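# Move foam block from shelf to desk, reshelve cartons

## Task

Find the small foam block sitting on a shelf behind some cartons and set it down on the desk. Afterwards every carton has to be resting on a shelf again. The robot must not tip over or finish leaning, and nothing counts as placed if it stays put only because the robot is still holding or pressing it.

## Robot and tools

ROBOT. A Hello Robot Stretch 3. It has a two-wheeled base (0.33 m long, 0.34 m wide), a vertical mast carrying a lift, and one telescoping arm that sticks out to the robot's right side. The gripper sits on a three-axis wrist at the end of that arm. The base cannot drive sideways, so to move the gripper forward or back you drive the base. Turning in place pivots about the point between the drive wheels, 0.05 m behind the front edge. With the arm pulled in and the wrist folded, the turning sweep has a radius of about 0.28 m. An unfolded, level wrist reaches outside that circle.

FRAMES. The base frame has its origin on the floor between the drive wheels, with x forward, y to the left and z up. hand_pose is reported in this frame, at the point where the closed fingertips meet. With all wrist joints at zero, that hand frame has x up, y pointing back along the arm toward the mast, and z toward the robot's rear. The odometry frame is the base frame as it was when the scene began.

execute_actions. Argument "actions" is a list holding one action, or an empty list to just read state and images. An action may contain "base", "joints", or both, plus an optional "contact_limits". All of its motions start together.
- base: exactly one key. translate_m is a relative drive in metres, measured from where the base last reported itself, forward positive, -1 to 1. rotate_rad is a relative spin in radians, counter-clockwise (left) positive, -3.2 to 3.2.
- joints: absolute targets, keyed by name. lift_m 0 to 1.1 (arm height on mast, m). arm_m 0 to 0.52 (extension, m). wrist_yaw_rad -1.345 to 4.42 (0 along the arm, positive swings toward the front, 3.0 folds over the base). wrist_pitch_rad -1.57 to 0.451 (0 level, negative tips fingers down). wrist_roll_rad -2.911 to 2.911 (0 means fingers side by side, level). gripper_m -0.089 to 0.179 (larger is more open; actual fingertip gap is smaller by about 0.007 near closed and 0.025 fully open, and zero below 0.007). head_pan_rad -3.953 to 1.73 (0 forward, positive left, -1.57 looks along the arm). head_tilt_rad -1.53 to 0.419 (0 level, negative down). A joint or base left out of an action may keep pushing toward an earlier target. Unknown keys or out-of-range values cause the whole call to be rejected with no motion. No single action runs longer than 15 s.
- contact_limits: only arm_m, a motor_effort percentage from 1 to 100 at which the arm's motion halts (contact_stop). Smaller is gentler; very small halts immediately. It also caps holding force until the next action.
- cameras: list of "head_camera", "nav_camera", "wrist_camera" or "all"; omitted or null gives all, [] gives none.
If a result reports a stop, any later execute_actions, wait or finished_scene calls in that same reply are skipped.

wait: "seconds" from 0 to 10; commands nothing and returns state and images. zoom_image: "camera" plus "region" [x0, y0, x1, y1] in pixels of that camera's latest full image, origin top-left, at most 504 by 504. finished_scene: "scene" is the integer number of the current scene; it ends it irreversibly and reports success. Replying with no tool call ends everything.

RESULTS. joint_positions gives joint readings. base_status and joint_status tell how each motion ended: done, off_target (stopped short, may still push), contact_stop, time_out or torque_fault; after the last three the target is dropped. A lift or arm that hit something goes slack until commanded again; a loaded slack lift may sag. on_its_own covers things not commanded in this call ("held at" is the held target, not the position). motor_effort is percent of maximum, positive toward larger joint values, with the peak in brackets; readings are biased and noisy. Positive wheel effort drives forward. base_odometry counts wheel rotation only, so slips show as motion; heading is left-positive in -3.142 to 3.142. turned_by_wheels and turned_by_imu give rotation since the previous result. base_tilt gives lean in degrees (forward and right positive), with a constant offset up to about 4. lidar_m lists 12 ranges in metres for 30-degree sectors, first straight ahead then counter-clockwise (4th left, 7th behind, 10th right), in a plane 0.17 m above the floor, 0.15 to 12 m; "-" means nothing seen. Own parts can hide sectors 5, 6, 9, 10 when the lift is low. wrist_depth_mm (45 to 1000) and head_depth_mm (280 to 4000, sideways image) are 7x7 grids of median depths. The pictures line names images in order. Camera calibration gives intrinsics and base-to-camera transforms with small errors.

CAUTIONS. The base is fast only when stowed: lift_m under 0.30, arm_m under 0.03, wrist_yaw_rad over 2.54. Fold or unfold the wrist only with lift_m 0.32 to 0.95, wrist_pitch_rad -0.4 and roll near 0; once folded the lift may go down to 0.25. With wrist_yaw_rad below -0.4 keep pitch at -0.5 or lower. To grasp, command gripper_m below the object's width; to let go, command at least 0.02 above the touch value. Pushing with the gripper above roughly 0.45 m, pushing again after a contact_stop, driving while gripping something fixed, or snagging furniture (especially reversing) can tip the robot; back out in small steps, free the gripper, and lower the lift to about 0.2 if tilted. Wrist and head have no contact stop and can overheat into a 10 s torque_fault. Avoid drops, slams, hard shoves and knocking cartons off. Loose objects may occasionally get nudged by outside forces.

Each tool is called by a JSON object that holds its "api" and its "payload", one argument or row to a line.

## Session

{"api": "execute_actions", "payload": {
  "actions": []
}}

Scene clock: 0.00 s.
base_odometry: x=+0.000 y=+0.000 heading=+0.000 (m, m, rad; odometry frame)
turned_by_wheels: +0.000 (rad since the last result)
turned_by_imu: +0.000 (rad since the last result)
base_tilt: forward=-0.9 right=+2.0 (deg)
lidar_m: 1.80 2.00 1.93 2.51 2.22 2.23 2.43 2.04 1.98 1.74 1.53 1.54
head_depth_mm: 1744 1701 1695 1680 1661 1636 1632 / 1841 1875 1856 1831 1823 1788 1740 / 1959 2111 2092 2051 1951 1948 1926 / 1973 2344 2304 2304 2266 2232 2179 / 2009 2643 2633 2571 2532 2493 2415 / 2008 2608 2599 2605 2641 2604 2523 / 2024 2403 2400 2408 2401 2429 2432
base_status: not commanded
joint_positions: lift_m=+0.530 arm_m=+0.001 wrist_yaw_rad=+2.903 wrist_pitch_rad=-0.479 wrist_roll_rad=+0.016 gripper_m=+0.037 head_pan_rad=+0.007 head_tilt_rad=-0.023
joint_status: not commanded
motor_effort: left_wheel=+0 right_wheel=-1 lift_m=+29 arm_m=-1 wrist_yaw_rad=+0 wrist_pitch_rad=+4 wrist_roll_rad=+0 gripper_m=+0 head_pan_rad=+0 head_tilt_rad=+2 (%)
hand_pose: x=+0.0299 y=+0.0638 z=+0.5295 quat_wxyz=(+0.249, +0.707, +0.083, +0.657) (m; base frame)
wrist_depth_mm: - - - - - - - / - - - - - - - / - - - - - - - / - - - - - - - / - 957 932 941 935 884 832 / 818 805 - 781 - 737 722 / 704 707 672 679 664 651 623
pictures: head_camera (sideways: a quarter turn clockwise sets it upright), nav_camera (sideways: a quarter turn counterclockwise sets it upright), wrist_camera
Images, in order (width x height): head_camera 896x504, nav_camera 672x504, wrist_camera 644x364.

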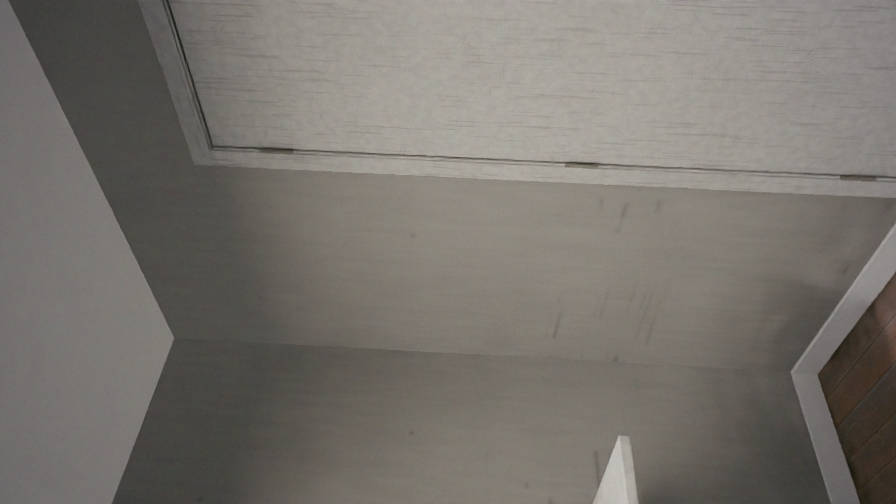

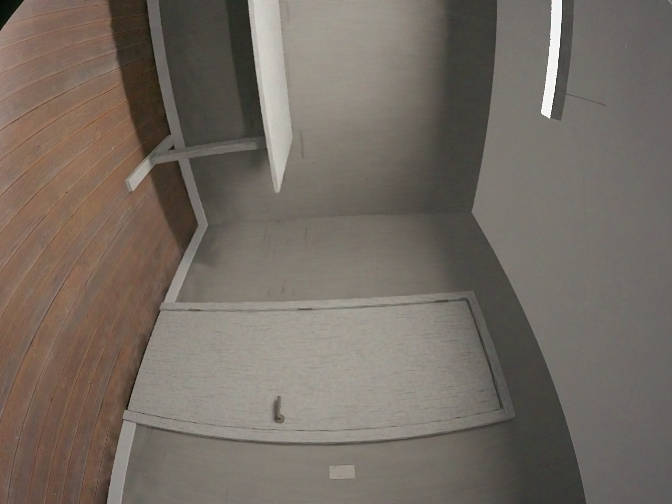

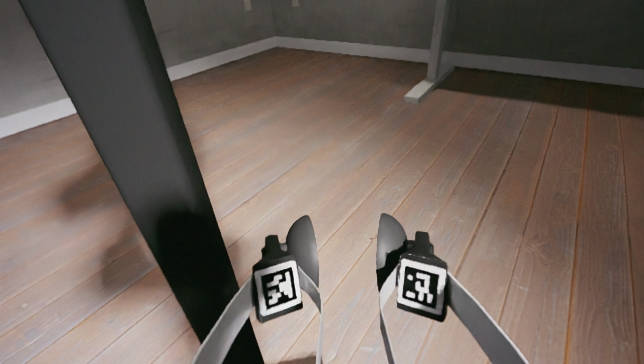

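{"api": "execute_actions", "payload": {
  "actions": [
    {"joints":{"head_pan_rad":1.5,"head_tilt_rad":-0.5}}
  ],
  "cameras": ["nav_camera"]
}}

{"api": "execute_actions", "payload": {
  "actions": [
    {"joints":{"head_pan_rad":-1.6}}
  ],
  "cameras": ["nav_camera"]
}}

{"api": "execute_actions", "payload": {
  "actions": [
    {"joints":{"head_pan_rad":-3.3}}
  ],
  "cameras": ["nav_camera","head_camera"]
}}

Scene clock: 5.57 s.
base_odometry: x=+0.000 y=+0.000 heading=+0.000 (m, m, rad; odometry frame)
turned_by_wheels: +0.000 (rad since the last result)
turned_by_imu: -0.001 (rad since the last result)
base_tilt: forward=-0.9 right=+2.1 (deg)
lidar_m: 1.80 2.00 1.93 2.51 2.22 2.23 2.42 2.04 1.98 1.73 1.53 1.54
head_depth_mm: 2274 2385 2476 2659 2245 1771 1442 / 2407 2569 2723 2849 2233 1753 1442 / 2649 2808 3031 3026 2209 1743 1437 / 2730 2937 3180 3002 2204 1722 1419 / 2528 2700 2898 2982 2190 1726 1421 / 2333 2489 2678 2821 2185 1692 1417 / 2182 2302 2444 2615 2177 1706 1414
base_status: not commanded
joint_positions: lift_m=+0.530 arm_m=+0.001 wrist_yaw_rad=+2.903 wrist_pitch_rad=-0.479 wrist_roll_rad=+0.016 gripper_m=+0.037 head_pan_rad=+1.493 head_tilt_rad=-0.494
joint_status: all done
motor_effort: left_wheel=-1(1) right_wheel=-2(1) lift_m=+29(29) arm_m=-1(1) wrist_yaw_rad=+0(0) wrist_pitch_rad=+4(4) wrist_roll_rad=+0(0) gripper_m=+0(0) head_pan_rad=+3(40) head_tilt_rad=-2(31) (%)
hand_pose: x=+0.0299 y=+0.0638 z=+0.5295 quat_wxyz=(+0.249, +0.707, +0.083, +0.657) (m; base frame)
wrist_depth_mm: - - - - - - - / - - - - - - - / - - - - - - - / - - - - - - - / 961 968 923 937 939 896 868 / 835 810 - 759 - 739 737 / 716 696 682 649 658 642 637
pictures: nav_camera (sideways: a quarter turn counterclockwise sets it upright)
camera_calibration (this result's frames):
nav_camera: T_world_to_cam=[[0.0872553, 0.481084, 0.872321, -1.0887], [0.995221, -0.0806215, -0.055086, 0.115597], [0.0438268, 0.872959, -0.48582, 0.59272], [0, 0, 0, 1]] pos_world=[-0.0460268, 0.015653, 1.24402]
Images, in order (width x height): nav_camera 672x504.

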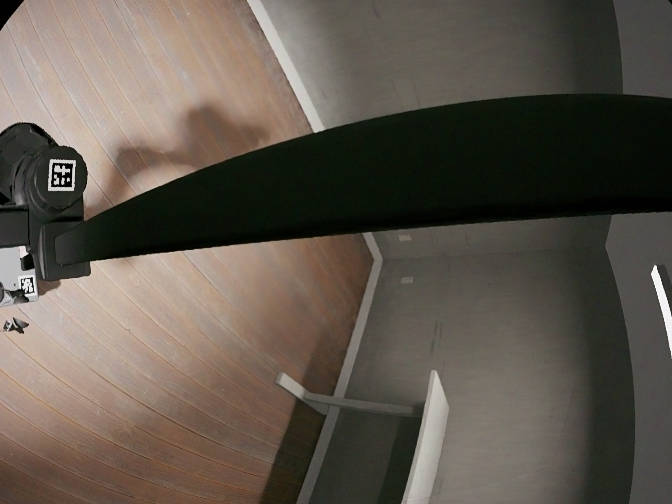

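Scene clock: 7.47 s.
base_odometry: x=+0.000 y=+0.000 heading=+0.000 (m, m, rad; odometry frame)
turned_by_wheels: +0.000 (rad since the last result)
turned_by_imu: +0.000 (rad since the last result)
base_tilt: forward=-0.9 right=+2.0 (deg)
lidar_m: 1.80 2.00 1.93 2.51 2.23 2.23 2.42 2.05 1.98 1.73 1.53 1.54
head_depth_mm: 2310 2490 2329 2523 2259 1744 1430 / 2137 2310 2517 2798 2227 1742 1433 / 1926 2082 2286 2533 2204 1732 1439 / 1793 1908 2056 2272 2189 1733 1432 / 1651 1760 1908 2064 2102 1732 1413 / 1534 1638 1759 1888 2005 1704 1415 / 1438 1520 1627 1754 1873 1700 1418
base_status: not commanded
joint_positions: lift_m=+0.530 arm_m=+0.001 wrist_yaw_rad=+2.903 wrist_pitch_rad=-0.479 wrist_roll_rad=+0.016 gripper_m=+0.037 head_pan_rad=-1.593 head_tilt_rad=-0.494
joint_status: all done
motor_effort: left_wheel=+0(0) right_wheel=-2(1) lift_m=+30(30) arm_m=-1(1) wrist_yaw_rad=+0(0) wrist_pitch_rad=+4(4) wrist_roll_rad=+0(0) gripper_m=+0(0) head_pan_rad=-3(37) head_tilt_rad=-3(2) (%)
hand_pose: x=+0.0299 y=+0.0638 z=+0.5295 quat_wxyz=(+0.249, +0.707, +0.083, +0.657) (m; base frame)
wrist_depth_mm: - - - - - - - / - - - - - - - / - - - - - - - / - - - - - - - / - 974 968 936 929 896 856 / 839 795 - 758 - 739 729 / 689 692 657 668 672 641 634
pictures: nav_camera (sideways: a quarter turn counterclockwise sets it upright)
camera_calibration (this result's frames):
nav_camera: T_world_to_cam=[[-0.0601633, -0.485471, 0.87218, -1.08761], [-0.998175, 0.0247374, -0.0550851, 0.127755], [0.00516675, -0.873903, -0.486073, 0.593286], [0, 0, 0, 1]] pos_world=[0.0590225, -0.0126903, 1.24401]
Images, in order (width x height): nav_camera 672x504.

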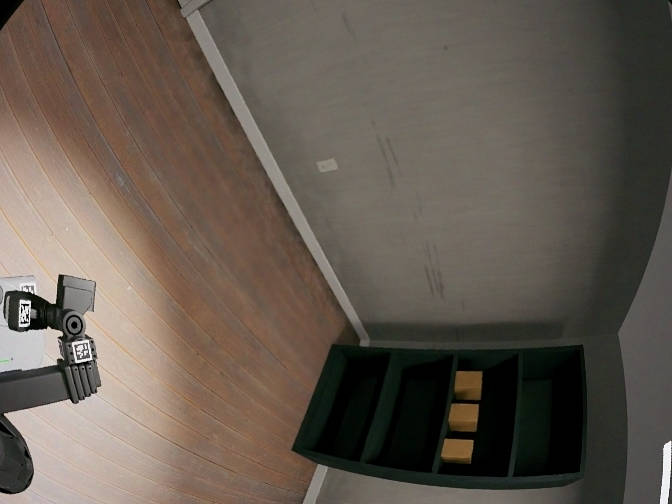

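Scene clock: 8.83 s.
base_odometry: x=+0.000 y=+0.000 heading=+0.000 (m, m, rad; odometry frame)
turned_by_wheels: +0.000 (rad since the last result)
turned_by_imu: +0.000 (rad since the last result)
base_tilt: forward=-0.9 right=+2.0 (deg)
lidar_m: 1.80 2.00 1.93 2.52 2.22 2.23 2.43 2.03 1.98 1.74 1.53 1.53
head_depth_mm: 2066 2207 2320 2477 2227 1746 1442 / 2231 2355 2502 2616 2220 1736 1431 / 2379 2547 2719 2817 2196 1738 1429 / 2569 2738 2921 2993 2189 1729 1431 / 2794 2999 3206 3017 2191 1713 1426 / 2706 2934 3060 2838 2196 1708 1401 / 2118 2237 2453 2649 2130 1699 1405
base_status: not commanded
joint_positions: lift_m=+0.530 arm_m=+0.001 wrist_yaw_rad=+2.903 wrist_pitch_rad=-0.479 wrist_roll_rad=+0.016 gripper_m=+0.037 head_pan_rad=-3.293 head_tilt_rad=-0.494
joint_status: all done
motor_effort: left_wheel=-1(0) right_wheel=-1(1) lift_m=+29(29) arm_m=-1(1) wrist_yaw_rad=+0(0) wrist_pitch_rad=+4(5) wrist_roll_rad=+0(0) gripper_m=+0(0) head_pan_rad=-3(39) head_tilt_rad=-2(2) (%)
hand_pose: x=+0.0299 y=+0.0638 z=+0.5295 quat_wxyz=(+0.249, +0.707, +0.083, +0.657) (m; base frame)
wrist_depth_mm: - - - - - - - / - - - - - - - / - - - - - - - / - - - - - - - / 962 979 951 921 911 863 871 / 819 806 - 769 - 750 724 / 698 687 694 655 653 640 633
pictures: head_camera (sideways: a quarter turn clockwise sets it upright), nav_camera (sideways: a quarter turn counterclockwise sets it upright)
camera_calibration (this result's frames):
head_camera: T_world_to_cam=[[0.42985, -0.0169187, -0.902742, 1.19165], [-0.110889, -0.993245, -0.034186, 0.0504154], [-0.896065, 0.114799, -0.428822, 0.515157], [0, 0, 0, 1]] pos_world=[-0.0450252, 0.0110966, 1.29838]
nav_camera: T_world_to_cam=[[-0.473699, 0.122218, 0.872165, -1.08507], [0.153146, 0.986667, -0.0550851, 0.120732], [-0.867269, 0.107475, -0.4861, 0.598643], [0, 0, 0, 1]] pos_world=[-0.0133017, -0.0508465, 1.24401]
Images, in order (width x height): head_camera 896x504, nav_camera 672x504.

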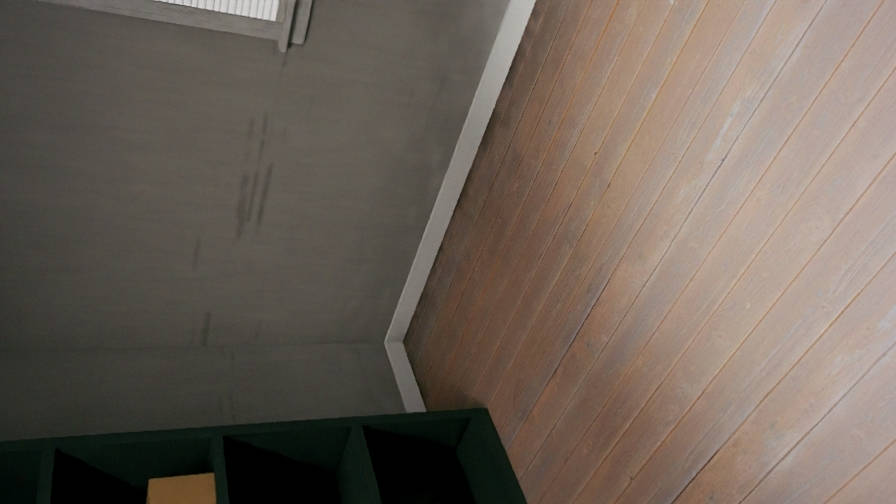

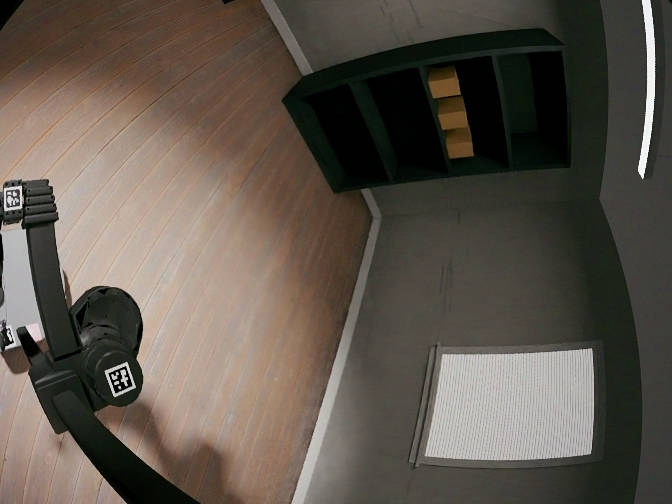

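{"api": "execute_actions", "payload": {
  "actions": [
    {"joints":{"head_pan_rad":-2.5,"head_tilt_rad":-0.3}}
  ],
  "cameras": ["nav_camera","head_camera"]
}}

Scene clock: 12.00 s.
base_odometry: x=+0.000 y=+0.000 heading=+0.000 (m, m, rad; odometry frame)
turned_by_wheels: +0.000 (rad since the last result)
turned_by_imu: -0.001 (rad since the last result)
base_tilt: forward=-0.8 right=+2.0 (deg)
lidar_m: 1.80 2.00 1.93 2.51 2.23 2.23 2.43 2.04 1.98 1.73 1.53 1.54
head_depth_mm: 2179 2273 2217 2529 2640 2236 1723 / 2082 2087 2149 2196 2505 2209 1710 / 2177 2272 2410 2514 2585 2180 1704 / 2168 2285 2387 2492 2615 2152 1701 / 2168 2269 2352 2463 2552 2121 1676 / 2096 2195 2301 2424 2521 2109 1672 / 2068 2176 2225 2385 2520 2140 1675
base_status: not commanded
joint_positions: lift_m=+0.530 arm_m=+0.001 wrist_yaw_rad=+2.903 wrist_pitch_rad=-0.479 wrist_roll_rad=+0.016 gripper_m=+0.037 head_pan_rad=-2.507 head_tilt_rad=-0.310
joint_status: all done
motor_effort: left_wheel=-1(1) right_wheel=-1(1) lift_m=+29(29) arm_m=-1(1) wrist_yaw_rad=+0(0) wrist_pitch_rad=+4(4) wrist_roll_rad=+0(1) gripper_m=+1(0) head_pan_rad=+3(36) head_tilt_rad=+6(22) (%)
hand_pose: x=+0.0299 y=+0.0638 z=+0.5295 quat_wxyz=(+0.249, +0.707, +0.083, +0.657) (m; base frame)
wrist_depth_mm: - - - - - - - / - - - - - - - / - - - - - - - / - - - - - - - / - 976 960 925 914 897 824 / 835 801 - 762 - 747 725 / 693 690 668 673 665 645 634
pictures: head_camera (sideways: a quarter turn clockwise sets it upright), nav_camera (sideways: a quarter turn counterclockwise sets it upright)
camera_calibration (this result's frames):
head_camera: T_world_to_cam=[[0.177292, 0.190056, -0.965633, 1.27529], [0.61845, -0.784759, -0.040908, 0.0547267], [-0.765564, -0.589943, -0.256671, 0.290321], [0, 0, 0, 1]] pos_world=[-0.0376845, -0.0281562, 1.30822]
nav_camera: T_world_to_cam=[[-0.286457, -0.149337, 0.946383, -1.18305], [-0.597633, 0.799904, -0.0546719, 0.124787], [-0.748851, -0.581251, -0.318387, 0.379672], [0, 0, 0, 1]] pos_world=[0.0200011, -0.0558068, 1.24733]
Images, in order (width x height): head_camera 896x504, nav_camera 672x504.

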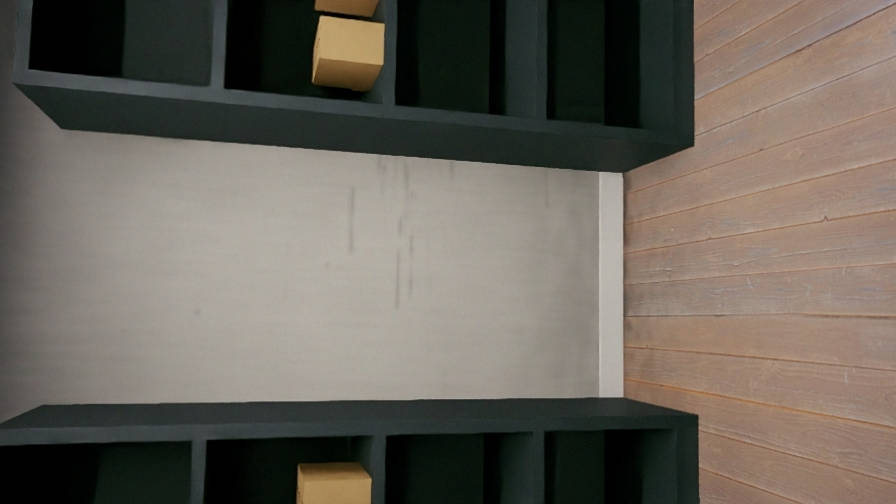

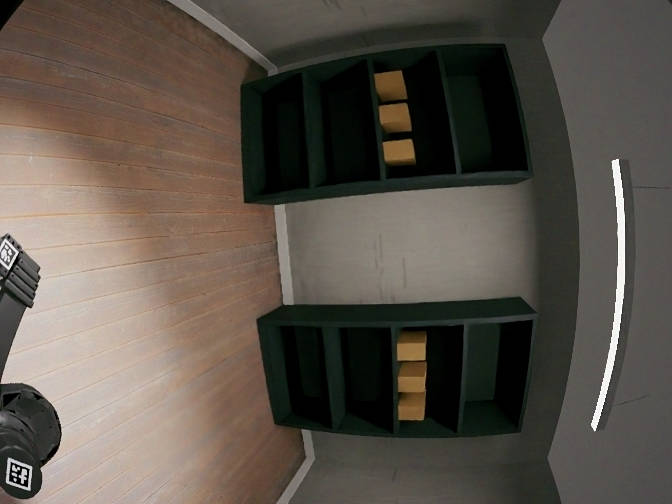

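{"api": "execute_actions", "payload": {
  "actions": [
    {"joints":{"lift_m":0.25,"head_pan_rad":0}}
  ],
  "cameras": []
}}

{"api": "execute_actions", "payload": {
  "actions": [
    {"base":{"rotate_rad":-2.39}}
  ],
  "cameras": []
}}

{"api": "execute_actions", "payload": {
  "actions": [
    {"base":{"translate_m":1.0},"joints":{"head_pan_rad":0.6,"head_tilt_rad":-0.45}}
  ],
  "cameras": ["head_camera","nav_camera"]
}}

{"api": "execute_actions", "payload": {
  "actions": [
    {"joints":{"head_pan_rad":-0.75}}
  ],
  "cameras": ["head_camera"]
}}

Scene clock: 17.30 s.
base_odometry: x=+0.000 y=+0.000 heading=+0.000 (m, m, rad; odometry frame)
turned_by_wheels: +0.000 (rad since the last result)
turned_by_imu: -0.001 (rad since the last result)
base_tilt: forward=-0.8 right=+2.0 (deg)
lidar_m: 1.80 2.00 1.93 2.51 2.22 2.23 2.43 2.04 1.98 1.73 1.53 1.54
head_depth_mm: 1555 1607 1646 1689 1739 1802 1738 / 1696 1735 1805 1844 1930 1949 1710 / 1888 1953 1987 2026 2113 2124 1688 / 2089 2148 2239 2344 2422 2196 1702 / 2333 2427 2479 2610 2691 2141 1689 / 2402 2475 2545 2701 2737 2140 1673 / 2247 2317 2417 2488 2620 2109 1659
base_status: not commanded
joint_positions: lift_m=+0.250 arm_m=+0.001 wrist_yaw_rad=+2.903 wrist_pitch_rad=-0.480 wrist_roll_rad=+0.016 gripper_m=+0.037 head_pan_rad=-0.007 head_tilt_rad=-0.310
joint_status: all done
motor_effort: left_wheel=+0(1) right_wheel=-1(2) lift_m=+26(25) arm_m=-1(1) wrist_yaw_rad=+0(0) wrist_pitch_rad=+4(4) wrist_roll_rad=+0(0) gripper_m=+0(0) head_pan_rad=+3(38) head_tilt_rad=+6(6) (%)
hand_pose: x=+0.0299 y=+0.0637 z=+0.2491 quat_wxyz=(+0.250, +0.707, +0.083, +0.657) (m; base frame)
wrist_depth_mm: - - - - - - - / - - - - - - - / 955 - 877 839 806 777 767 / 713 670 663 644 634 626 598 / 566 561 542 537 539 504 496 / 469 484 - - - 429 415 / - - - - 383 368 363
pictures: none
No camera images: the call's "cameras" was empty. Leave "cameras" out to get every camera's image.

Scene clock: 20.10 s.
base_odometry: x=+0.000 y=+0.000 heading=-2.390 (m, m, rad; odometry frame)
turned_by_wheels: -2.390 (rad since the last result)
turned_by_imu: -2.377 (rad since the last result)
base_tilt: forward=-0.9 right=+2.1 (deg)
lidar_m: 1.98 2.14 1.59 1.54 1.59 1.99 1.96 1.94 2.29 2.22 2.32 2.04
head_depth_mm: 2098 2140 2070 2141 2209 2145 1728 / 2138 2240 2343 2467 2558 2191 1710 / 2156 2252 2352 2469 2588 2191 1689 / 2145 2237 2378 2503 2568 2165 1680 / 2068 2202 2303 2425 2561 2178 1685 / 2190 2243 2102 2456 2539 2158 1683 / 2153 2238 2142 2452 2594 2135 1668
base_status: done
joint_positions: lift_m=+0.250 arm_m=+0.001 wrist_yaw_rad=+2.903 wrist_pitch_rad=-0.480 wrist_roll_rad=+0.016 gripper_m=+0.037 head_pan_rad=-0.007 head_tilt_rad=-0.310
joint_status: not commanded
motor_effort: left_wheel=+1(10) right_wheel=-3(9) lift_m=+25(26) arm_m=-2(2) wrist_yaw_rad=+0(0) wrist_pitch_rad=+4(4) wrist_roll_rad=+0(0) gripper_m=+0(0) head_pan_rad=+3(3) head_tilt_rad=+6(5) (%)
hand_pose: x=+0.0299 y=+0.0637 z=+0.2491 quat_wxyz=(+0.250, +0.707, +0.083, +0.657) (m; base frame)
wrist_depth_mm: - - - - - - - / - - - - - - - / 953 - 885 840 796 786 771 / 705 673 664 643 629 618 603 / 570 556 544 536 527 498 499 / 480 480 - - - 429 422 / - - - - 377 366 363
pictures: none
No camera images: the call's "cameras" was empty. Leave "cameras" out to get every camera's image.

Scene clock: 25.03 s.
base_odometry: x=-0.731 y=-0.683 heading=-2.390 (m, m, rad; odometry frame)
turned_by_wheels: +0.000 (rad since the last result)
turned_by_imu: +0.007 (rad since the last result)
base_tilt: forward=-0.9 right=+2.0 (deg)
lidar_m: 1.00 1.01 1.49 1.51 1.58 2.18 2.91 3.11 2.32 2.25 1.74 1.13
head_depth_mm: 1146 1343 1098 1467 1258 1163 1373 / 1308 1420 1017 1580 1413 1634 1400 / 1386 1509 1184 1702 1412 1727 1436 / 1473 1585 1179 1820 1521 1699 1498 / 1366 1488 1311 1742 1812 1715 1476 / 1288 1370 1456 1571 1712 1740 1467 / 1577 1660 1767 1905 2001 1783 1462
base_status: done
joint_positions: lift_m=+0.250 arm_m=+0.001 wrist_yaw_rad=+2.903 wrist_pitch_rad=-0.480 wrist_roll_rad=+0.016 gripper_m=+0.037 head_pan_rad=+0.593 head_tilt_rad=-0.445
joint_status: all done
motor_effort: left_wheel=+0(12) right_wheel=-2(4) lift_m=+26(26) arm_m=-2(2) wrist_yaw_rad=+0(0) wrist_pitch_rad=+5(5) wrist_roll_rad=+0(0) gripper_m=+0(1) head_pan_rad=+3(29) head_tilt_rad=-2(16) (%)
hand_pose: x=+0.0299 y=+0.0637 z=+0.2491 quat_wxyz=(+0.250, +0.707, +0.083, +0.657) (m; base frame)
wrist_depth_mm: - - - - - - - / - - - - - - 918 / 947 - 893 851 817 780 755 / 726 662 671 649 633 610 599 / 562 544 541 546 527 506 488 / 456 488 - - - 428 418 / - - - - 374 367 361
pictures: head_camera (sideways: a quarter turn clockwise sets it upright), nav_camera (sideways: a quarter turn counterclockwise sets it upright)
camera_calibration (this result's frames):
head_camera: T_world_to_cam=[[-0.290742, -0.253812, -0.922523, 1.22185], [-0.589764, 0.806769, -0.0360946, 0.0558235], [0.753424, 0.533576, -0.384251, 0.447093], [0, 0, 0, 1]] pos_world=[0.0513165, 0.0265257, 1.301]
nav_camera: T_world_to_cam=[[0.395503, 0.206841, 0.894871, -1.11999], [0.557875, -0.82809, -0.0551566, 0.11836], [0.729625, 0.521041, -0.442903, 0.532694], [0, 0, 0, 1]] pos_world=[-0.0117381, 0.0521172, 1.24471]
Images, in order (width x height): head_camera 896x504, nav_camera 672x504.

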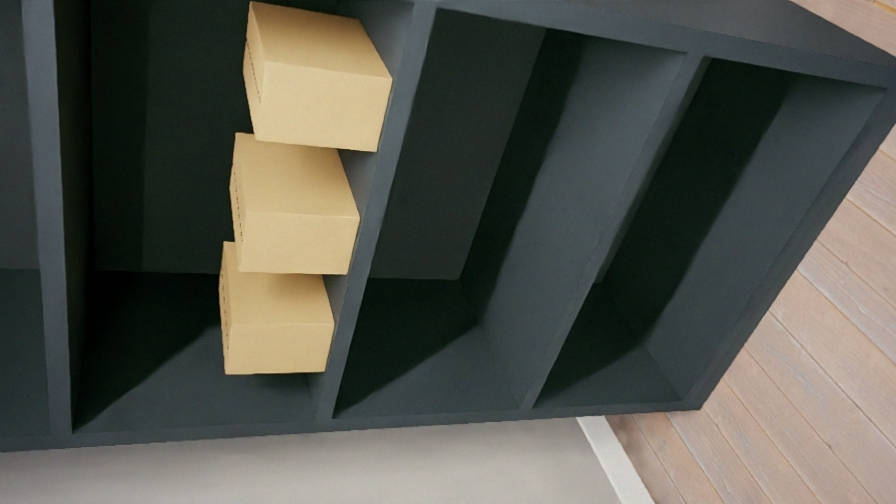

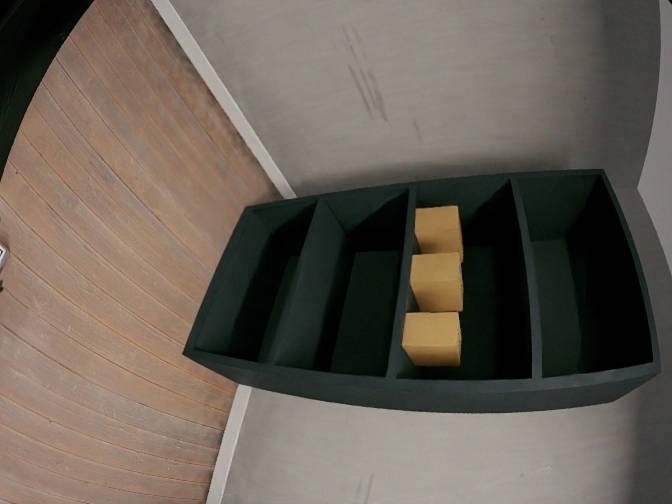

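Scene clock: 26.23 s.
base_odometry: x=-0.731 y=-0.683 heading=-2.390 (m, m, rad; odometry frame)
turned_by_wheels: +0.000 (rad since the last result)
turned_by_imu: +0.000 (rad since the last result)
base_tilt: forward=-0.9 right=+2.1 (deg)
lidar_m: 1.00 1.01 1.48 1.51 1.58 2.18 2.93 3.11 2.32 2.25 1.74 1.13
head_depth_mm: 1485 1566 1689 2574 2337 1844 1501 / 1598 1674 1526 1829 1994 1859 1489 / 1637 1787 1357 1997 2055 1782 1484 / 1520 1655 1225 1889 1616 1722 1496 / 1328 1510 1183 1766 1446 1658 1473 / 979 1055 1139 1242 1358 1506 1466 / 1140 1241 1358 1491 1629 1716 1468
base_status: not commanded
joint_positions: lift_m=+0.250 arm_m=+0.001 wrist_yaw_rad=+2.903 wrist_pitch_rad=-0.480 wrist_roll_rad=+0.016 gripper_m=+0.037 head_pan_rad=-0.743 head_tilt_rad=-0.445
joint_status: all done
motor_effort: left_wheel=+0(0) right_wheel=-3(2) lift_m=+26(26) arm_m=-2(2) wrist_yaw_rad=+0(0) wrist_pitch_rad=+5(4) wrist_roll_rad=+0(0) gripper_m=+0(0) head_pan_rad=-2(38) head_tilt_rad=-2(2) (%)
hand_pose: x=+0.0299 y=+0.0637 z=+0.2491 quat_wxyz=(+0.250, +0.707, +0.083, +0.657) (m; base frame)
wrist_depth_mm: - - - - - - - / - - - - - - 942 / 940 - 881 850 822 797 751 / 706 652 664 654 642 613 607 / 569 556 540 549 533 499 494 / 465 480 - - - 428 415 / - - - - 374 369 360
pictures: head_camera (sideways: a quarter turn clockwise sets it upright)
camera_calibration (this result's frames):
head_camera: T_world_to_cam=[[-0.314547, 0.223632, -0.922523, 1.222], [0.647222, 0.761447, -0.0360946, 0.0482778], [0.69438, -0.60843, -0.384251, 0.447453], [0, 0, 0, 1]] pos_world=[0.0424275, -0.0377949, 1.301]
Images, in order (width x height): head_camera 896x504.

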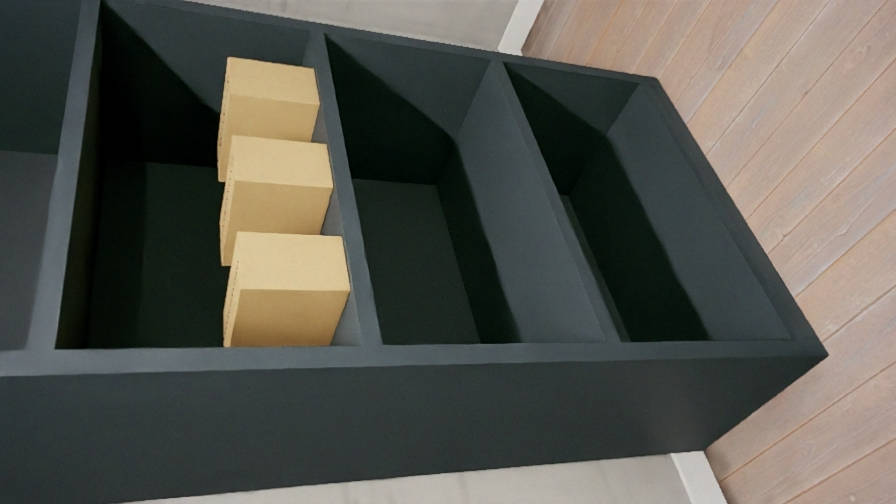

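{"api": "execute_actions", "payload": {
  "actions": [
    {"base":{"translate_m":0.32}}
  ],
  "cameras": []
}}

{"api": "execute_actions", "payload": {
  "actions": [
    {"base":{"rotate_rad":1.555}}
  ],
  "cameras": []
}}

{"api": "execute_actions", "payload": {
  "actions": [
    {"base":{"translate_m":0.5},"joints":{"head_pan_rad":-1.57,"head_tilt_rad":-0.5}}
  ],
  "cameras": []
}}

{"api": "execute_actions", "payload": {
  "actions": [
    {"joints":{"lift_m":0.9,"wrist_pitch_rad":-0.4}}
  ],
  "cameras": []
}}

{"api": "execute_actions", "payload": {
  "actions": [
    {"joints":{"wrist_yaw_rad":0}}
  ]
}}

Scene clock: 30.20 s.
base_odometry: x=-0.964 y=-0.901 heading=-2.390 (m, m, rad; odometry frame)
turned_by_wheels: +0.000 (rad since the last result)
turned_by_imu: +0.002 (rad since the last result)
base_tilt: forward=-0.9 right=+2.1 (deg)
lidar_m: 0.86 0.69 1.29 1.50 1.57 2.20 3.22 3.12 2.33 2.25 0.89 0.87
head_depth_mm: 1162 1555 1122 1719 1508 1742 1497 / 1160 1507 971 1794 1433 1697 1450 / 744 1365 960 1006 1409 1569 1416 / 777 825 870 935 1000 1082 1198 / 876 934 991 1069 1164 1267 1372 / 995 1074 1150 1231 1341 1460 1472 / 1005 1054 1125 1197 1281 1375 1428
base_status: done
joint_positions: lift_m=+0.250 arm_m=+0.001 wrist_yaw_rad=+2.903 wrist_pitch_rad=-0.480 wrist_roll_rad=+0.016 gripper_m=+0.037 head_pan_rad=-0.743 head_tilt_rad=-0.445
joint_status: not commanded
motor_effort: left_wheel=-1(9) right_wheel=-2(6) lift_m=+26(26) arm_m=-2(2) wrist_yaw_rad=+0(0) wrist_pitch_rad=+4(4) wrist_roll_rad=+0(1) gripper_m=+1(0) head_pan_rad=-3(3) head_tilt_rad=-2(2) (%)
hand_pose: x=+0.0299 y=+0.0636 z=+0.2491 quat_wxyz=(+0.250, +0.707, +0.083, +0.657) (m; base frame)
wrist_depth_mm: - - - - - - - / - - - - - 932 856 / 946 - 879 864 816 773 654 / 713 657 664 641 623 618 594 / 563 558 542 541 530 507 498 / 473 489 - - - 431 417 / - - - - 372 368 367
pictures: none
No camera images: the call's "cameras" was empty. Leave "cameras" out to get every camera's image.

Scene clock: 32.43 s.
base_odometry: x=-0.964 y=-0.901 heading=-0.835 (m, m, rad; odometry frame)
turned_by_wheels: +1.555 (rad since the last result)
turned_by_imu: +1.543 (rad since the last result)
base_tilt: forward=-0.9 right=+2.1 (deg)
lidar_m: 1.50 1.56 2.15 3.22 3.17 2.33 2.26 1.55 0.87 0.93 0.69 1.30
head_depth_mm: 926 1159 729 754 1313 1090 911 / 950 1271 940 822 1410 1093 1309 / 987 1389 909 965 1412 1121 1402 / 1207 1336 983 1546 1403 1564 1389 / 1139 1233 1090 1421 1453 1621 1431 / 1103 1172 1269 1379 1818 1688 1450 / 1390 1461 1553 1647 1757 1795 1474
base_status: done
joint_positions: lift_m=+0.250 arm_m=+0.001 wrist_yaw_rad=+2.903 wrist_pitch_rad=-0.480 wrist_roll_rad=+0.016 gripper_m=+0.037 head_pan_rad=-0.743 head_tilt_rad=-0.445
joint_status: not commanded
motor_effort: left_wheel=-1(8) right_wheel=+0(10) lift_m=+26(26) arm_m=-1(2) wrist_yaw_rad=+0(0) wrist_pitch_rad=+5(5) wrist_roll_rad=+0(0) gripper_m=+1(0) head_pan_rad=-3(3) head_tilt_rad=-1(2) (%)
hand_pose: x=+0.0299 y=+0.0636 z=+0.2491 quat_wxyz=(+0.250, +0.707, +0.083, +0.657) (m; base frame)
wrist_depth_mm: - - - - - - - / - - - - - - - / 941 - 877 851 806 788 761 / 708 667 683 647 622 602 604 / 567 549 536 544 525 501 498 / 472 482 - - - 430 416 / - - - - 370 367 360
pictures: none
No camera images: the call's "cameras" was empty. Leave "cameras" out to get every camera's image.

Scene clock: 35.77 s.
base_odometry: x=-0.629 y=-1.272 heading=-0.835 (m, m, rad; odometry frame)
turned_by_wheels: +0.000 (rad since the last result)
turned_by_imu: +0.003 (rad since the last result)
base_tilt: forward=-0.9 right=+2.0 (deg)
lidar_m: 1.00 1.04 1.43 3.19 3.34 2.85 2.75 1.26 0.68 0.86 0.90 1.03
head_depth_mm: 888 869 835 707 782 809 1346 / 926 987 944 685 1193 999 915 / 926 981 634 679 1241 1025 1249 / 930 996 985 685 1248 1019 1244 / 938 998 981 757 1237 1012 1241 / 943 990 642 688 1248 1008 1271 / 948 1006 639 687 1254 1003 1264
base_status: done
joint_positions: lift_m=+0.250 arm_m=+0.001 wrist_yaw_rad=+2.903 wrist_pitch_rad=-0.480 wrist_roll_rad=+0.016 gripper_m=+0.037 head_pan_rad=-1.563 head_tilt_rad=-0.494
joint_status: all done
motor_effort: left_wheel=-2(8) right_wheel=+1(9) lift_m=+26(26) arm_m=-2(1) wrist_yaw_rad=+0(0) wrist_pitch_rad=+5(5) wrist_roll_rad=+0(0) gripper_m=+0(0) head_pan_rad=-3(40) head_tilt_rad=-2(8) (%)
hand_pose: x=+0.0299 y=+0.0636 z=+0.2491 quat_wxyz=(+0.250, +0.707, +0.083, +0.657) (m; base frame)
wrist_depth_mm: - - - - - - 937 / - - - - - - 927 / 969 - 889 824 818 795 757 / 692 658 670 646 625 618 593 / 567 551 534 540 525 504 490 / 468 478 - - - 427 420 / - - - - 374 372 364
pictures: none
No camera images: the call's "cameras" was empty. Leave "cameras" out to get every camera's image.

Scene clock: 42.50 s.
base_odometry: x=-0.629 y=-1.272 heading=-0.835 (m, m, rad; odometry frame)
turned_by_wheels: +0.000 (rad since the last result)
turned_by_imu: -0.001 (rad since the last result)
base_tilt: forward=-0.9 right=+2.0 (deg)
lidar_m: 1.00 1.04 1.43 3.20 3.35 2.85 2.76 1.26 0.68 0.87 0.90 1.03
head_depth_mm: 889 867 833 710 779 810 892 / 927 992 939 685 1198 995 915 / 930 990 634 677 1238 1029 1246 / 933 1004 986 688 1256 1021 1242 / 940 994 974 757 1249 1015 1240 / 943 995 644 688 1257 1008 1263 / 948 1011 640 687 1252 1003 1267
base_status: not commanded
joint_positions: lift_m=+0.900 arm_m=+0.001 wrist_yaw_rad=+2.903 wrist_pitch_rad=-0.423 wrist_roll_rad=+0.016 gripper_m=+0.037 head_pan_rad=-1.563 head_tilt_rad=-0.494
joint_status: all done
motor_effort: left_wheel=-3(2) right_wheel=+1(0) lift_m=+33(34) arm_m=-2(1) wrist_yaw_rad=+0(0) wrist_pitch_rad=+8(7) wrist_roll_rad=+0(0) gripper_m=+0(0) head_pan_rad=-3(3) head_tilt_rad=-2(2) (%)
hand_pose: x=+0.0317 y=+0.0711 z=+0.9114 quat_wxyz=(+0.231, +0.709, +0.063, +0.663) (m; base frame)
wrist_depth_mm: - - - - - - 938 / - - - - - - 945 / - - - - - - 985 / - - - - - - - / - - - - - - - / - - - - - - - / - - - - - - -
pictures: none
No camera images: the call's "cameras" was empty. Leave "cameras" out to get every camera's image.

Scene clock: 44.93 s.
base_odometry: x=-0.629 y=-1.272 heading=-0.835 (m, m, rad; odometry frame)
turned_by_wheels: +0.000 (rad since the last result)
turned_by_imu: -0.001 (rad since the last result)
base_tilt: forward=-0.9 right=+2.0 (deg)
lidar_m: 1.00 1.04 1.43 3.19 3.35 2.85 2.76 1.26 0.68 0.86 0.90 1.04
head_depth_mm: 892 872 836 710 781 807 888 / 924 987 934 686 1193 1002 914 / 930 989 635 679 1240 1025 - / 932 998 981 687 1239 1019 - / 934 996 977 756 1245 1013 1236 / 943 995 643 691 1246 1008 1258 / 948 1006 637 684 1255 1004 1262
base_status: not commanded
joint_positions: lift_m=+0.900 arm_m=+0.001 wrist_yaw_rad=+0.002 wrist_pitch_rad=-0.423 wrist_roll_rad=+0.016 gripper_m=+0.037 head_pan_rad=-1.563 head_tilt_rad=-0.494
joint_status: all done
motor_effort: left_wheel=-2(2) right_wheel=+0(1) lift_m=+33(33) arm_m=-1(2) wrist_yaw_rad=-3(7) wrist_pitch_rad=+8(7) wrist_roll_rad=+0(0) gripper_m=+0(0) head_pan_rad=-3(2) head_tilt_rad=-2(2) (%)
hand_pose: x=-0.0211 y=-0.3701 z=+0.9114 quat_wxyz=(+0.686, +0.148, -0.696, -0.149) (m; base frame)
wrist_depth_mm: 426 378 381 360 362 356 763 / 642 828 850 841 823 412 841 / 700 912 952 947 873 456 887 / 682 927 980 934 855 511 988 / 679 794 762 748 708 - - / 650 673 658 647 - - - / 873 965 - - 938 - -
pictures: head_camera (sideways: a quarter turn clockwise sets it upright), nav_camera (sideways: a quarter turn counterclockwise sets it upright), wrist_camera
camera_calibration (this result's frames):
head_camera: T_world_to_cam=[[-0.0513761, 0.427172, -0.902709, 1.19454], [0.998271, 0.047826, -0.034183, 0.0436455], [0.0285709, -0.902904, -0.428891, 0.509606], [0, 0, 0, 1]] pos_world=[0.00324086, -0.0522372, 1.29838]
nav_camera: T_world_to_cam=[[-0.0456489, -0.487143, 0.872128, -1.08763], [-0.998469, -0.00505393, -0.0550848, 0.127757], [0.0312419, -0.873307, -0.486167, 0.593249], [0, 0, 0, 1]] pos_world=[0.0593775, -0.0110992, 1.24401]
wrist_camera: T_world_to_cam=[[-0.997929, -0.0204862, -0.0609712, 0.0360845], [0.0406614, 0.533555, -0.844788, 1.00684], [0.0498379, -0.845518, -0.531617, 0.338795], [0, 0, 0, 1]] pos_world=[-0.0218145, -0.250005, 1.03287]
Images, in order (width x height): head_camera 896x504, nav_camera 672x504, wrist_camera 644x364.

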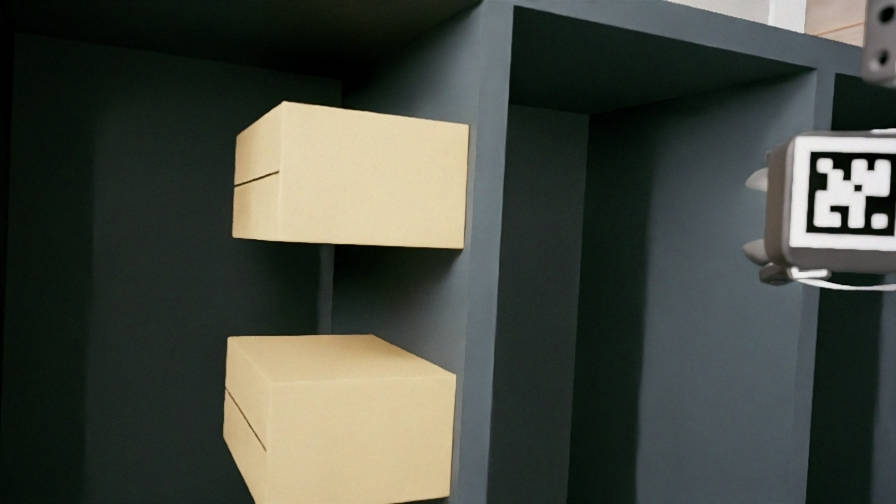

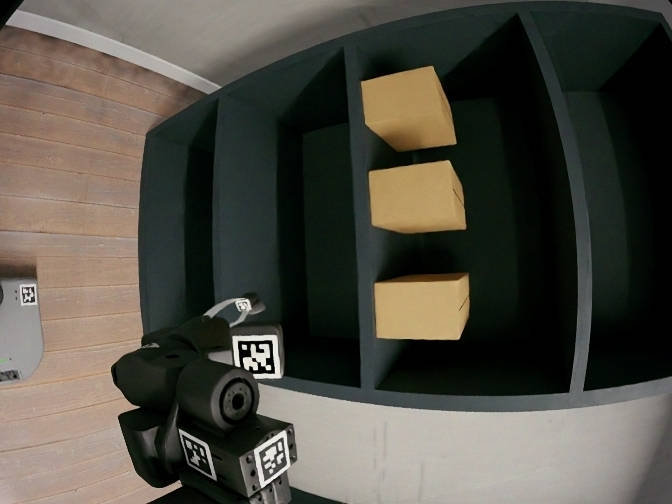

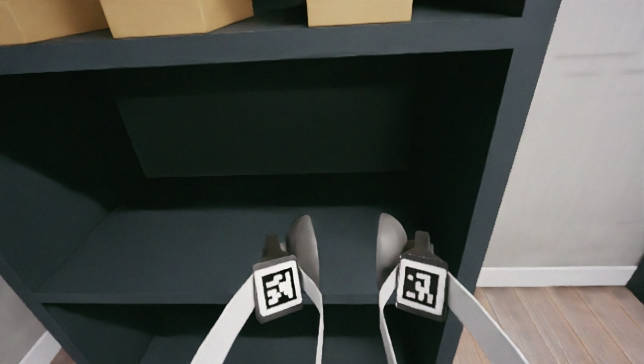

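{"api": "execute_actions", "payload": {
  "actions": [
    {"base":{"translate_m":0.08},"joints":{"lift_m":1.1,"wrist_pitch_rad":0,"gripper_m":0.0,"arm_m":0.15,"head_tilt_rad":-0.35}}
  ]
}}

{"api": "execute_actions", "payload": {
  "actions": [
    {"joints":{"arm_m":0.42},"contact_limits":{"arm_m":25}}
  ]
}}

Scene clock: 48.97 s.
base_odometry: x=-0.575 y=-1.331 heading=-0.835 (m, m, rad; odometry frame)
turned_by_wheels: +0.000 (rad since the last result)
turned_by_imu: +0.000 (rad since the last result)
base_tilt: forward=-0.9 right=+2.1 (deg)
lidar_m: 0.92 0.96 1.32 3.19 3.77 2.93 2.84 1.33 0.71 1.10 0.85 0.95
head_depth_mm: 562 - - - 681 1035 936 / 569 976 - - 674 1206 960 / 582 986 - - 1184 1207 952 / 595 997 1044 896 738 1197 950 / 609 996 1030 650 683 1185 941 / 624 1004 1046 656 686 1188 941 / 642 1011 1058 867 766 1177 933
base_status: done
joint_positions: lift_m=+1.100 arm_m=+0.150 wrist_yaw_rad=+0.001 wrist_pitch_rad=-0.026 wrist_roll_rad=+0.016 gripper_m=+0.000 head_pan_rad=-1.563 head_tilt_rad=-0.359
joint_status: all done
motor_effort: left_wheel=-2(3) right_wheel=+1(5) lift_m=+33(36) arm_m=+1(1) wrist_yaw_rad=-1(3) wrist_pitch_rad=+8(10) wrist_roll_rad=+0(0) gripper_m=-2(80) head_pan_rad=-3(3) head_tilt_rad=+5(20) (%)
hand_pose: x=-0.0212 y=-0.5503 z=+1.2079 quat_wxyz=(+0.702, +0.010, -0.712, -0.009) (m; base frame)
wrist_depth_mm: 389 404 418 431 457 453 343 / 601 691 694 682 669 527 340 / 606 717 715 698 694 533 345 / 586 747 747 723 686 547 350 / 385 443 329 714 332 330 349 / 343 398 297 - 281 282 348 / 342 398 303 433 293 291 356
pictures: head_camera (sideways: a quarter turn clockwise sets it upright), nav_camera (sideways: a quarter turn counterclockwise sets it upright), wrist_camera
camera_calibration (this result's frames):
head_camera: T_world_to_cam=[[-0.0503432, 0.302049, -0.951962, 1.25882], [0.998316, 0.0427175, -0.0392406, 0.0502362], [0.0288129, -0.952335, -0.303691, 0.346672], [0, 0, 0, 1]] pos_world=[0.00323266, -0.0522231, 1.3056]
nav_camera: T_world_to_cam=[[-0.0466636, -0.365576, 0.929611, -1.16262], [-0.998412, -0.012324, -0.0549637, 0.127608], [0.0315499, -0.9307, -0.364421, 0.434822], [0, 0, 0, 1]] pos_world=[0.059435, -0.0187659, 1.24626]
wrist_camera: T_world_to_cam=[[-0.997927, -0.0416485, -0.0490585, 0.0242471], [0.041542, 0.165305, -0.985367, 1.32057], [0.0491486, -0.985363, -0.163232, -0.177848], [0, 0, 0, 1]] pos_world=[-0.0219215, -0.392533, 1.27341]
Images, in order (width x height): head_camera 896x504, nav_camera 672x504, wrist_camera 644x364.

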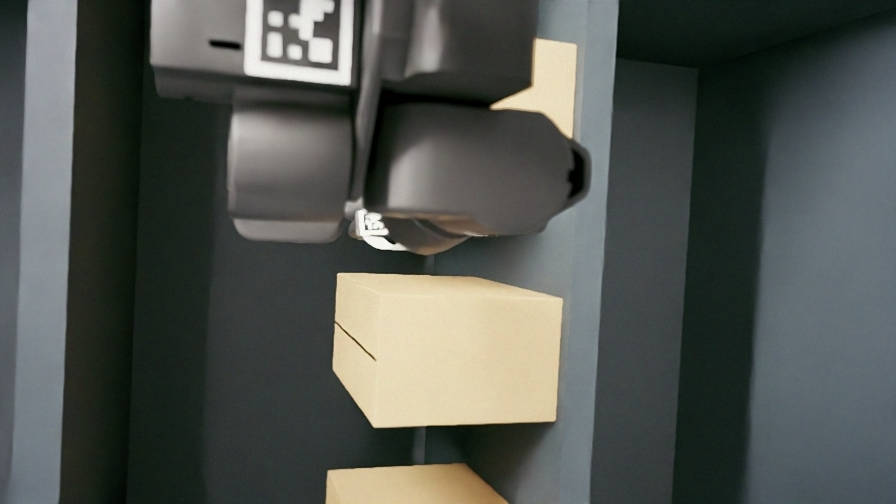

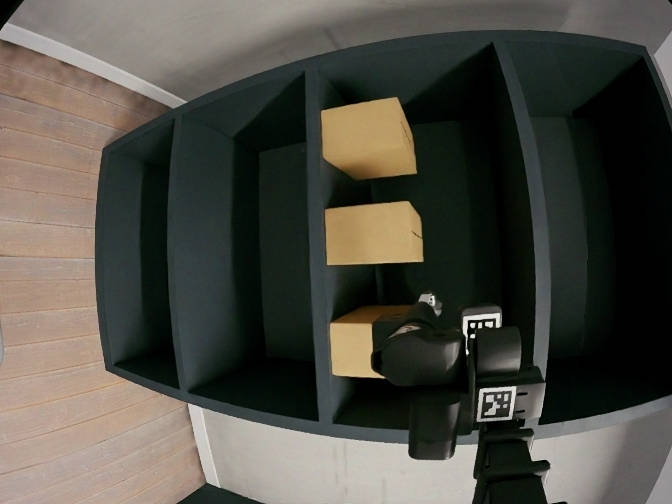

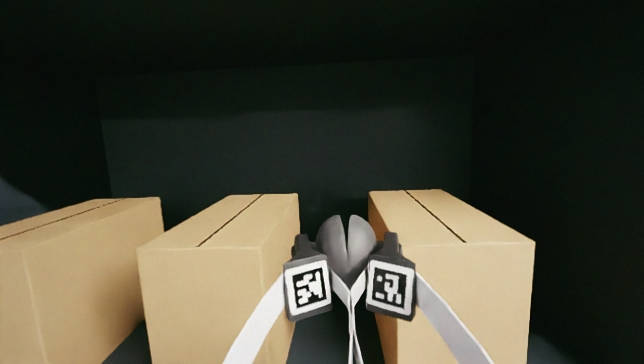

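Scene clock: 52.17 s.
base_odometry: x=-0.575 y=-1.331 heading=-0.835 (m, m, rad; odometry frame)
turned_by_wheels: +0.000 (rad since the last result)
turned_by_imu: -0.001 (rad since the last result)
base_tilt: forward=-0.9 right=+2.1 (deg)
lidar_m: 0.92 0.96 1.32 3.19 3.76 2.94 2.83 1.33 0.71 1.10 0.85 0.95
head_depth_mm: 559 974 1034 652 679 1037 938 / 571 980 791 640 674 1210 959 / 584 983 - 825 708 1205 952 / 595 1001 1046 962 745 1199 951 / 611 1000 1027 653 682 1191 945 / 625 1006 1047 655 686 1182 936 / 642 1010 1058 865 764 1172 935
base_status: not commanded
joint_positions: lift_m=+1.100 arm_m=+0.420 wrist_yaw_rad=+0.000 wrist_pitch_rad=-0.026 wrist_roll_rad=+0.016 gripper_m=+0.000 head_pan_rad=-1.563 head_tilt_rad=-0.359
joint_status: all done
motor_effort: left_wheel=-2(2) right_wheel=+1(1) lift_m=+33(33) arm_m=+1(1) wrist_yaw_rad=-1(1) wrist_pitch_rad=+8(9) wrist_roll_rad=+0(0) gripper_m=-2(2) head_pan_rad=-2(3) head_tilt_rad=+5(5) (%)
contact_limits: arm_m 25 (drawing in: default 16, maximum 26; extending or still: default 20, maximum 33)
hand_pose: x=-0.0213 y=-0.8203 z=+1.2079 quat_wxyz=(+0.702, +0.009, -0.712, -0.009) (m; base frame)
wrist_depth_mm: 392 405 418 412 405 401 343 / 449 439 439 419 414 405 348 / 459 454 440 426 427 421 349 / 473 465 451 443 436 432 351 / 489 477 473 448 449 443 353 / 505 218 231 - 217 198 197 / 164 163 179 434 258 151 147
pictures: head_camera (sideways: a quarter turn clockwise sets it upright), nav_camera (sideways: a quarter turn counterclockwise sets it upright), wrist_camera
camera_calibration (this result's frames):
head_camera: T_world_to_cam=[[-0.050326, 0.302025, -0.951971, 1.25883], [0.998319, 0.0426604, -0.0392416, 0.0502375], [0.0287595, -0.952345, -0.303664, 0.346637], [0, 0, 0, 1]] pos_world=[0.00322973, -0.0522228, 1.3056]
nav_camera: T_world_to_cam=[[-0.0466843, -0.365547, 0.929621, -1.16263], [-0.998413, -0.0122695, -0.0549635, 0.127608], [0.0314977, -0.930712, -0.364394, 0.434787], [0, 0, 0, 1]] pos_world=[0.0594339, -0.0187704, 1.24626]
wrist_camera: T_world_to_cam=[[-0.997941, -0.0413141, -0.0490527, 0.0131833], [0.0415986, 0.165151, -0.985391, 1.36515], [0.0488117, -0.985403, -0.163092, -0.4441], [0, 0, 0, 1]] pos_world=[-0.0219549, -0.662528, 1.27342]
Images, in order (width x height): head_camera 896x504, nav_camera 672x504, wrist_camera 644x364.

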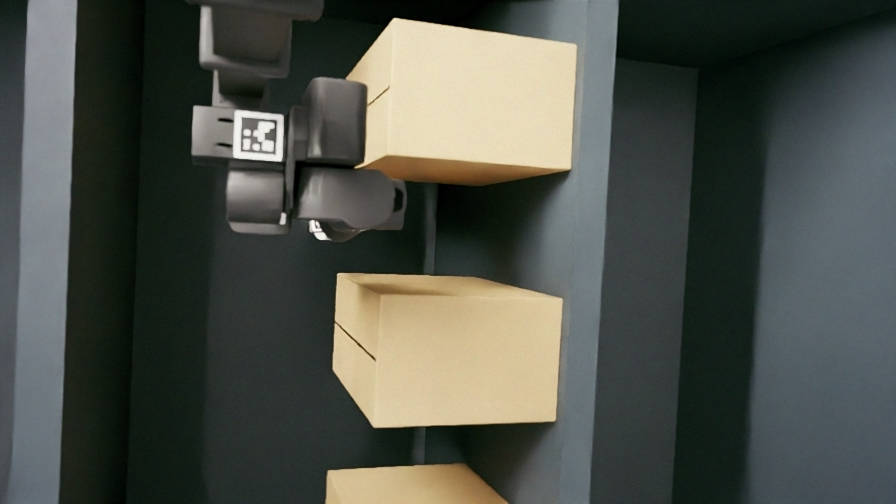

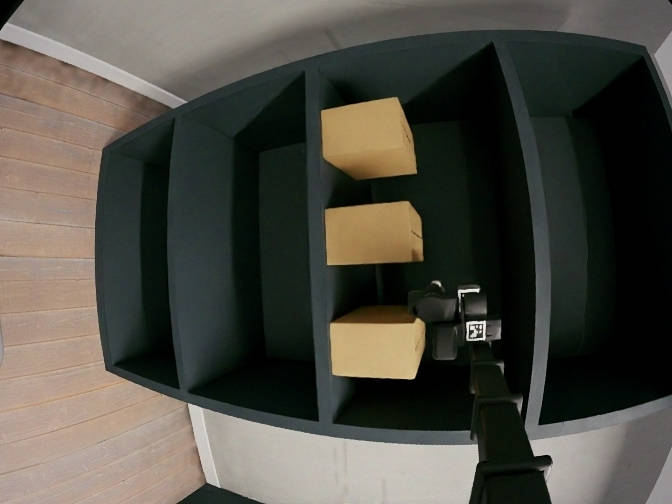

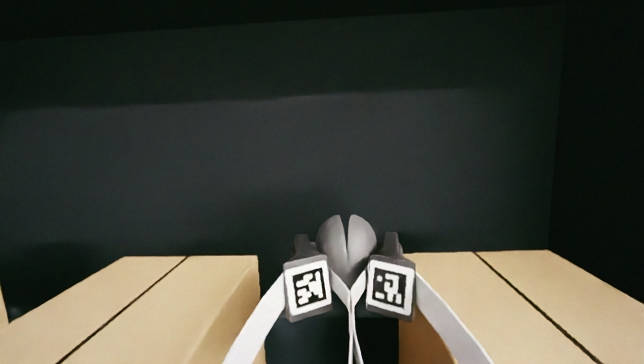

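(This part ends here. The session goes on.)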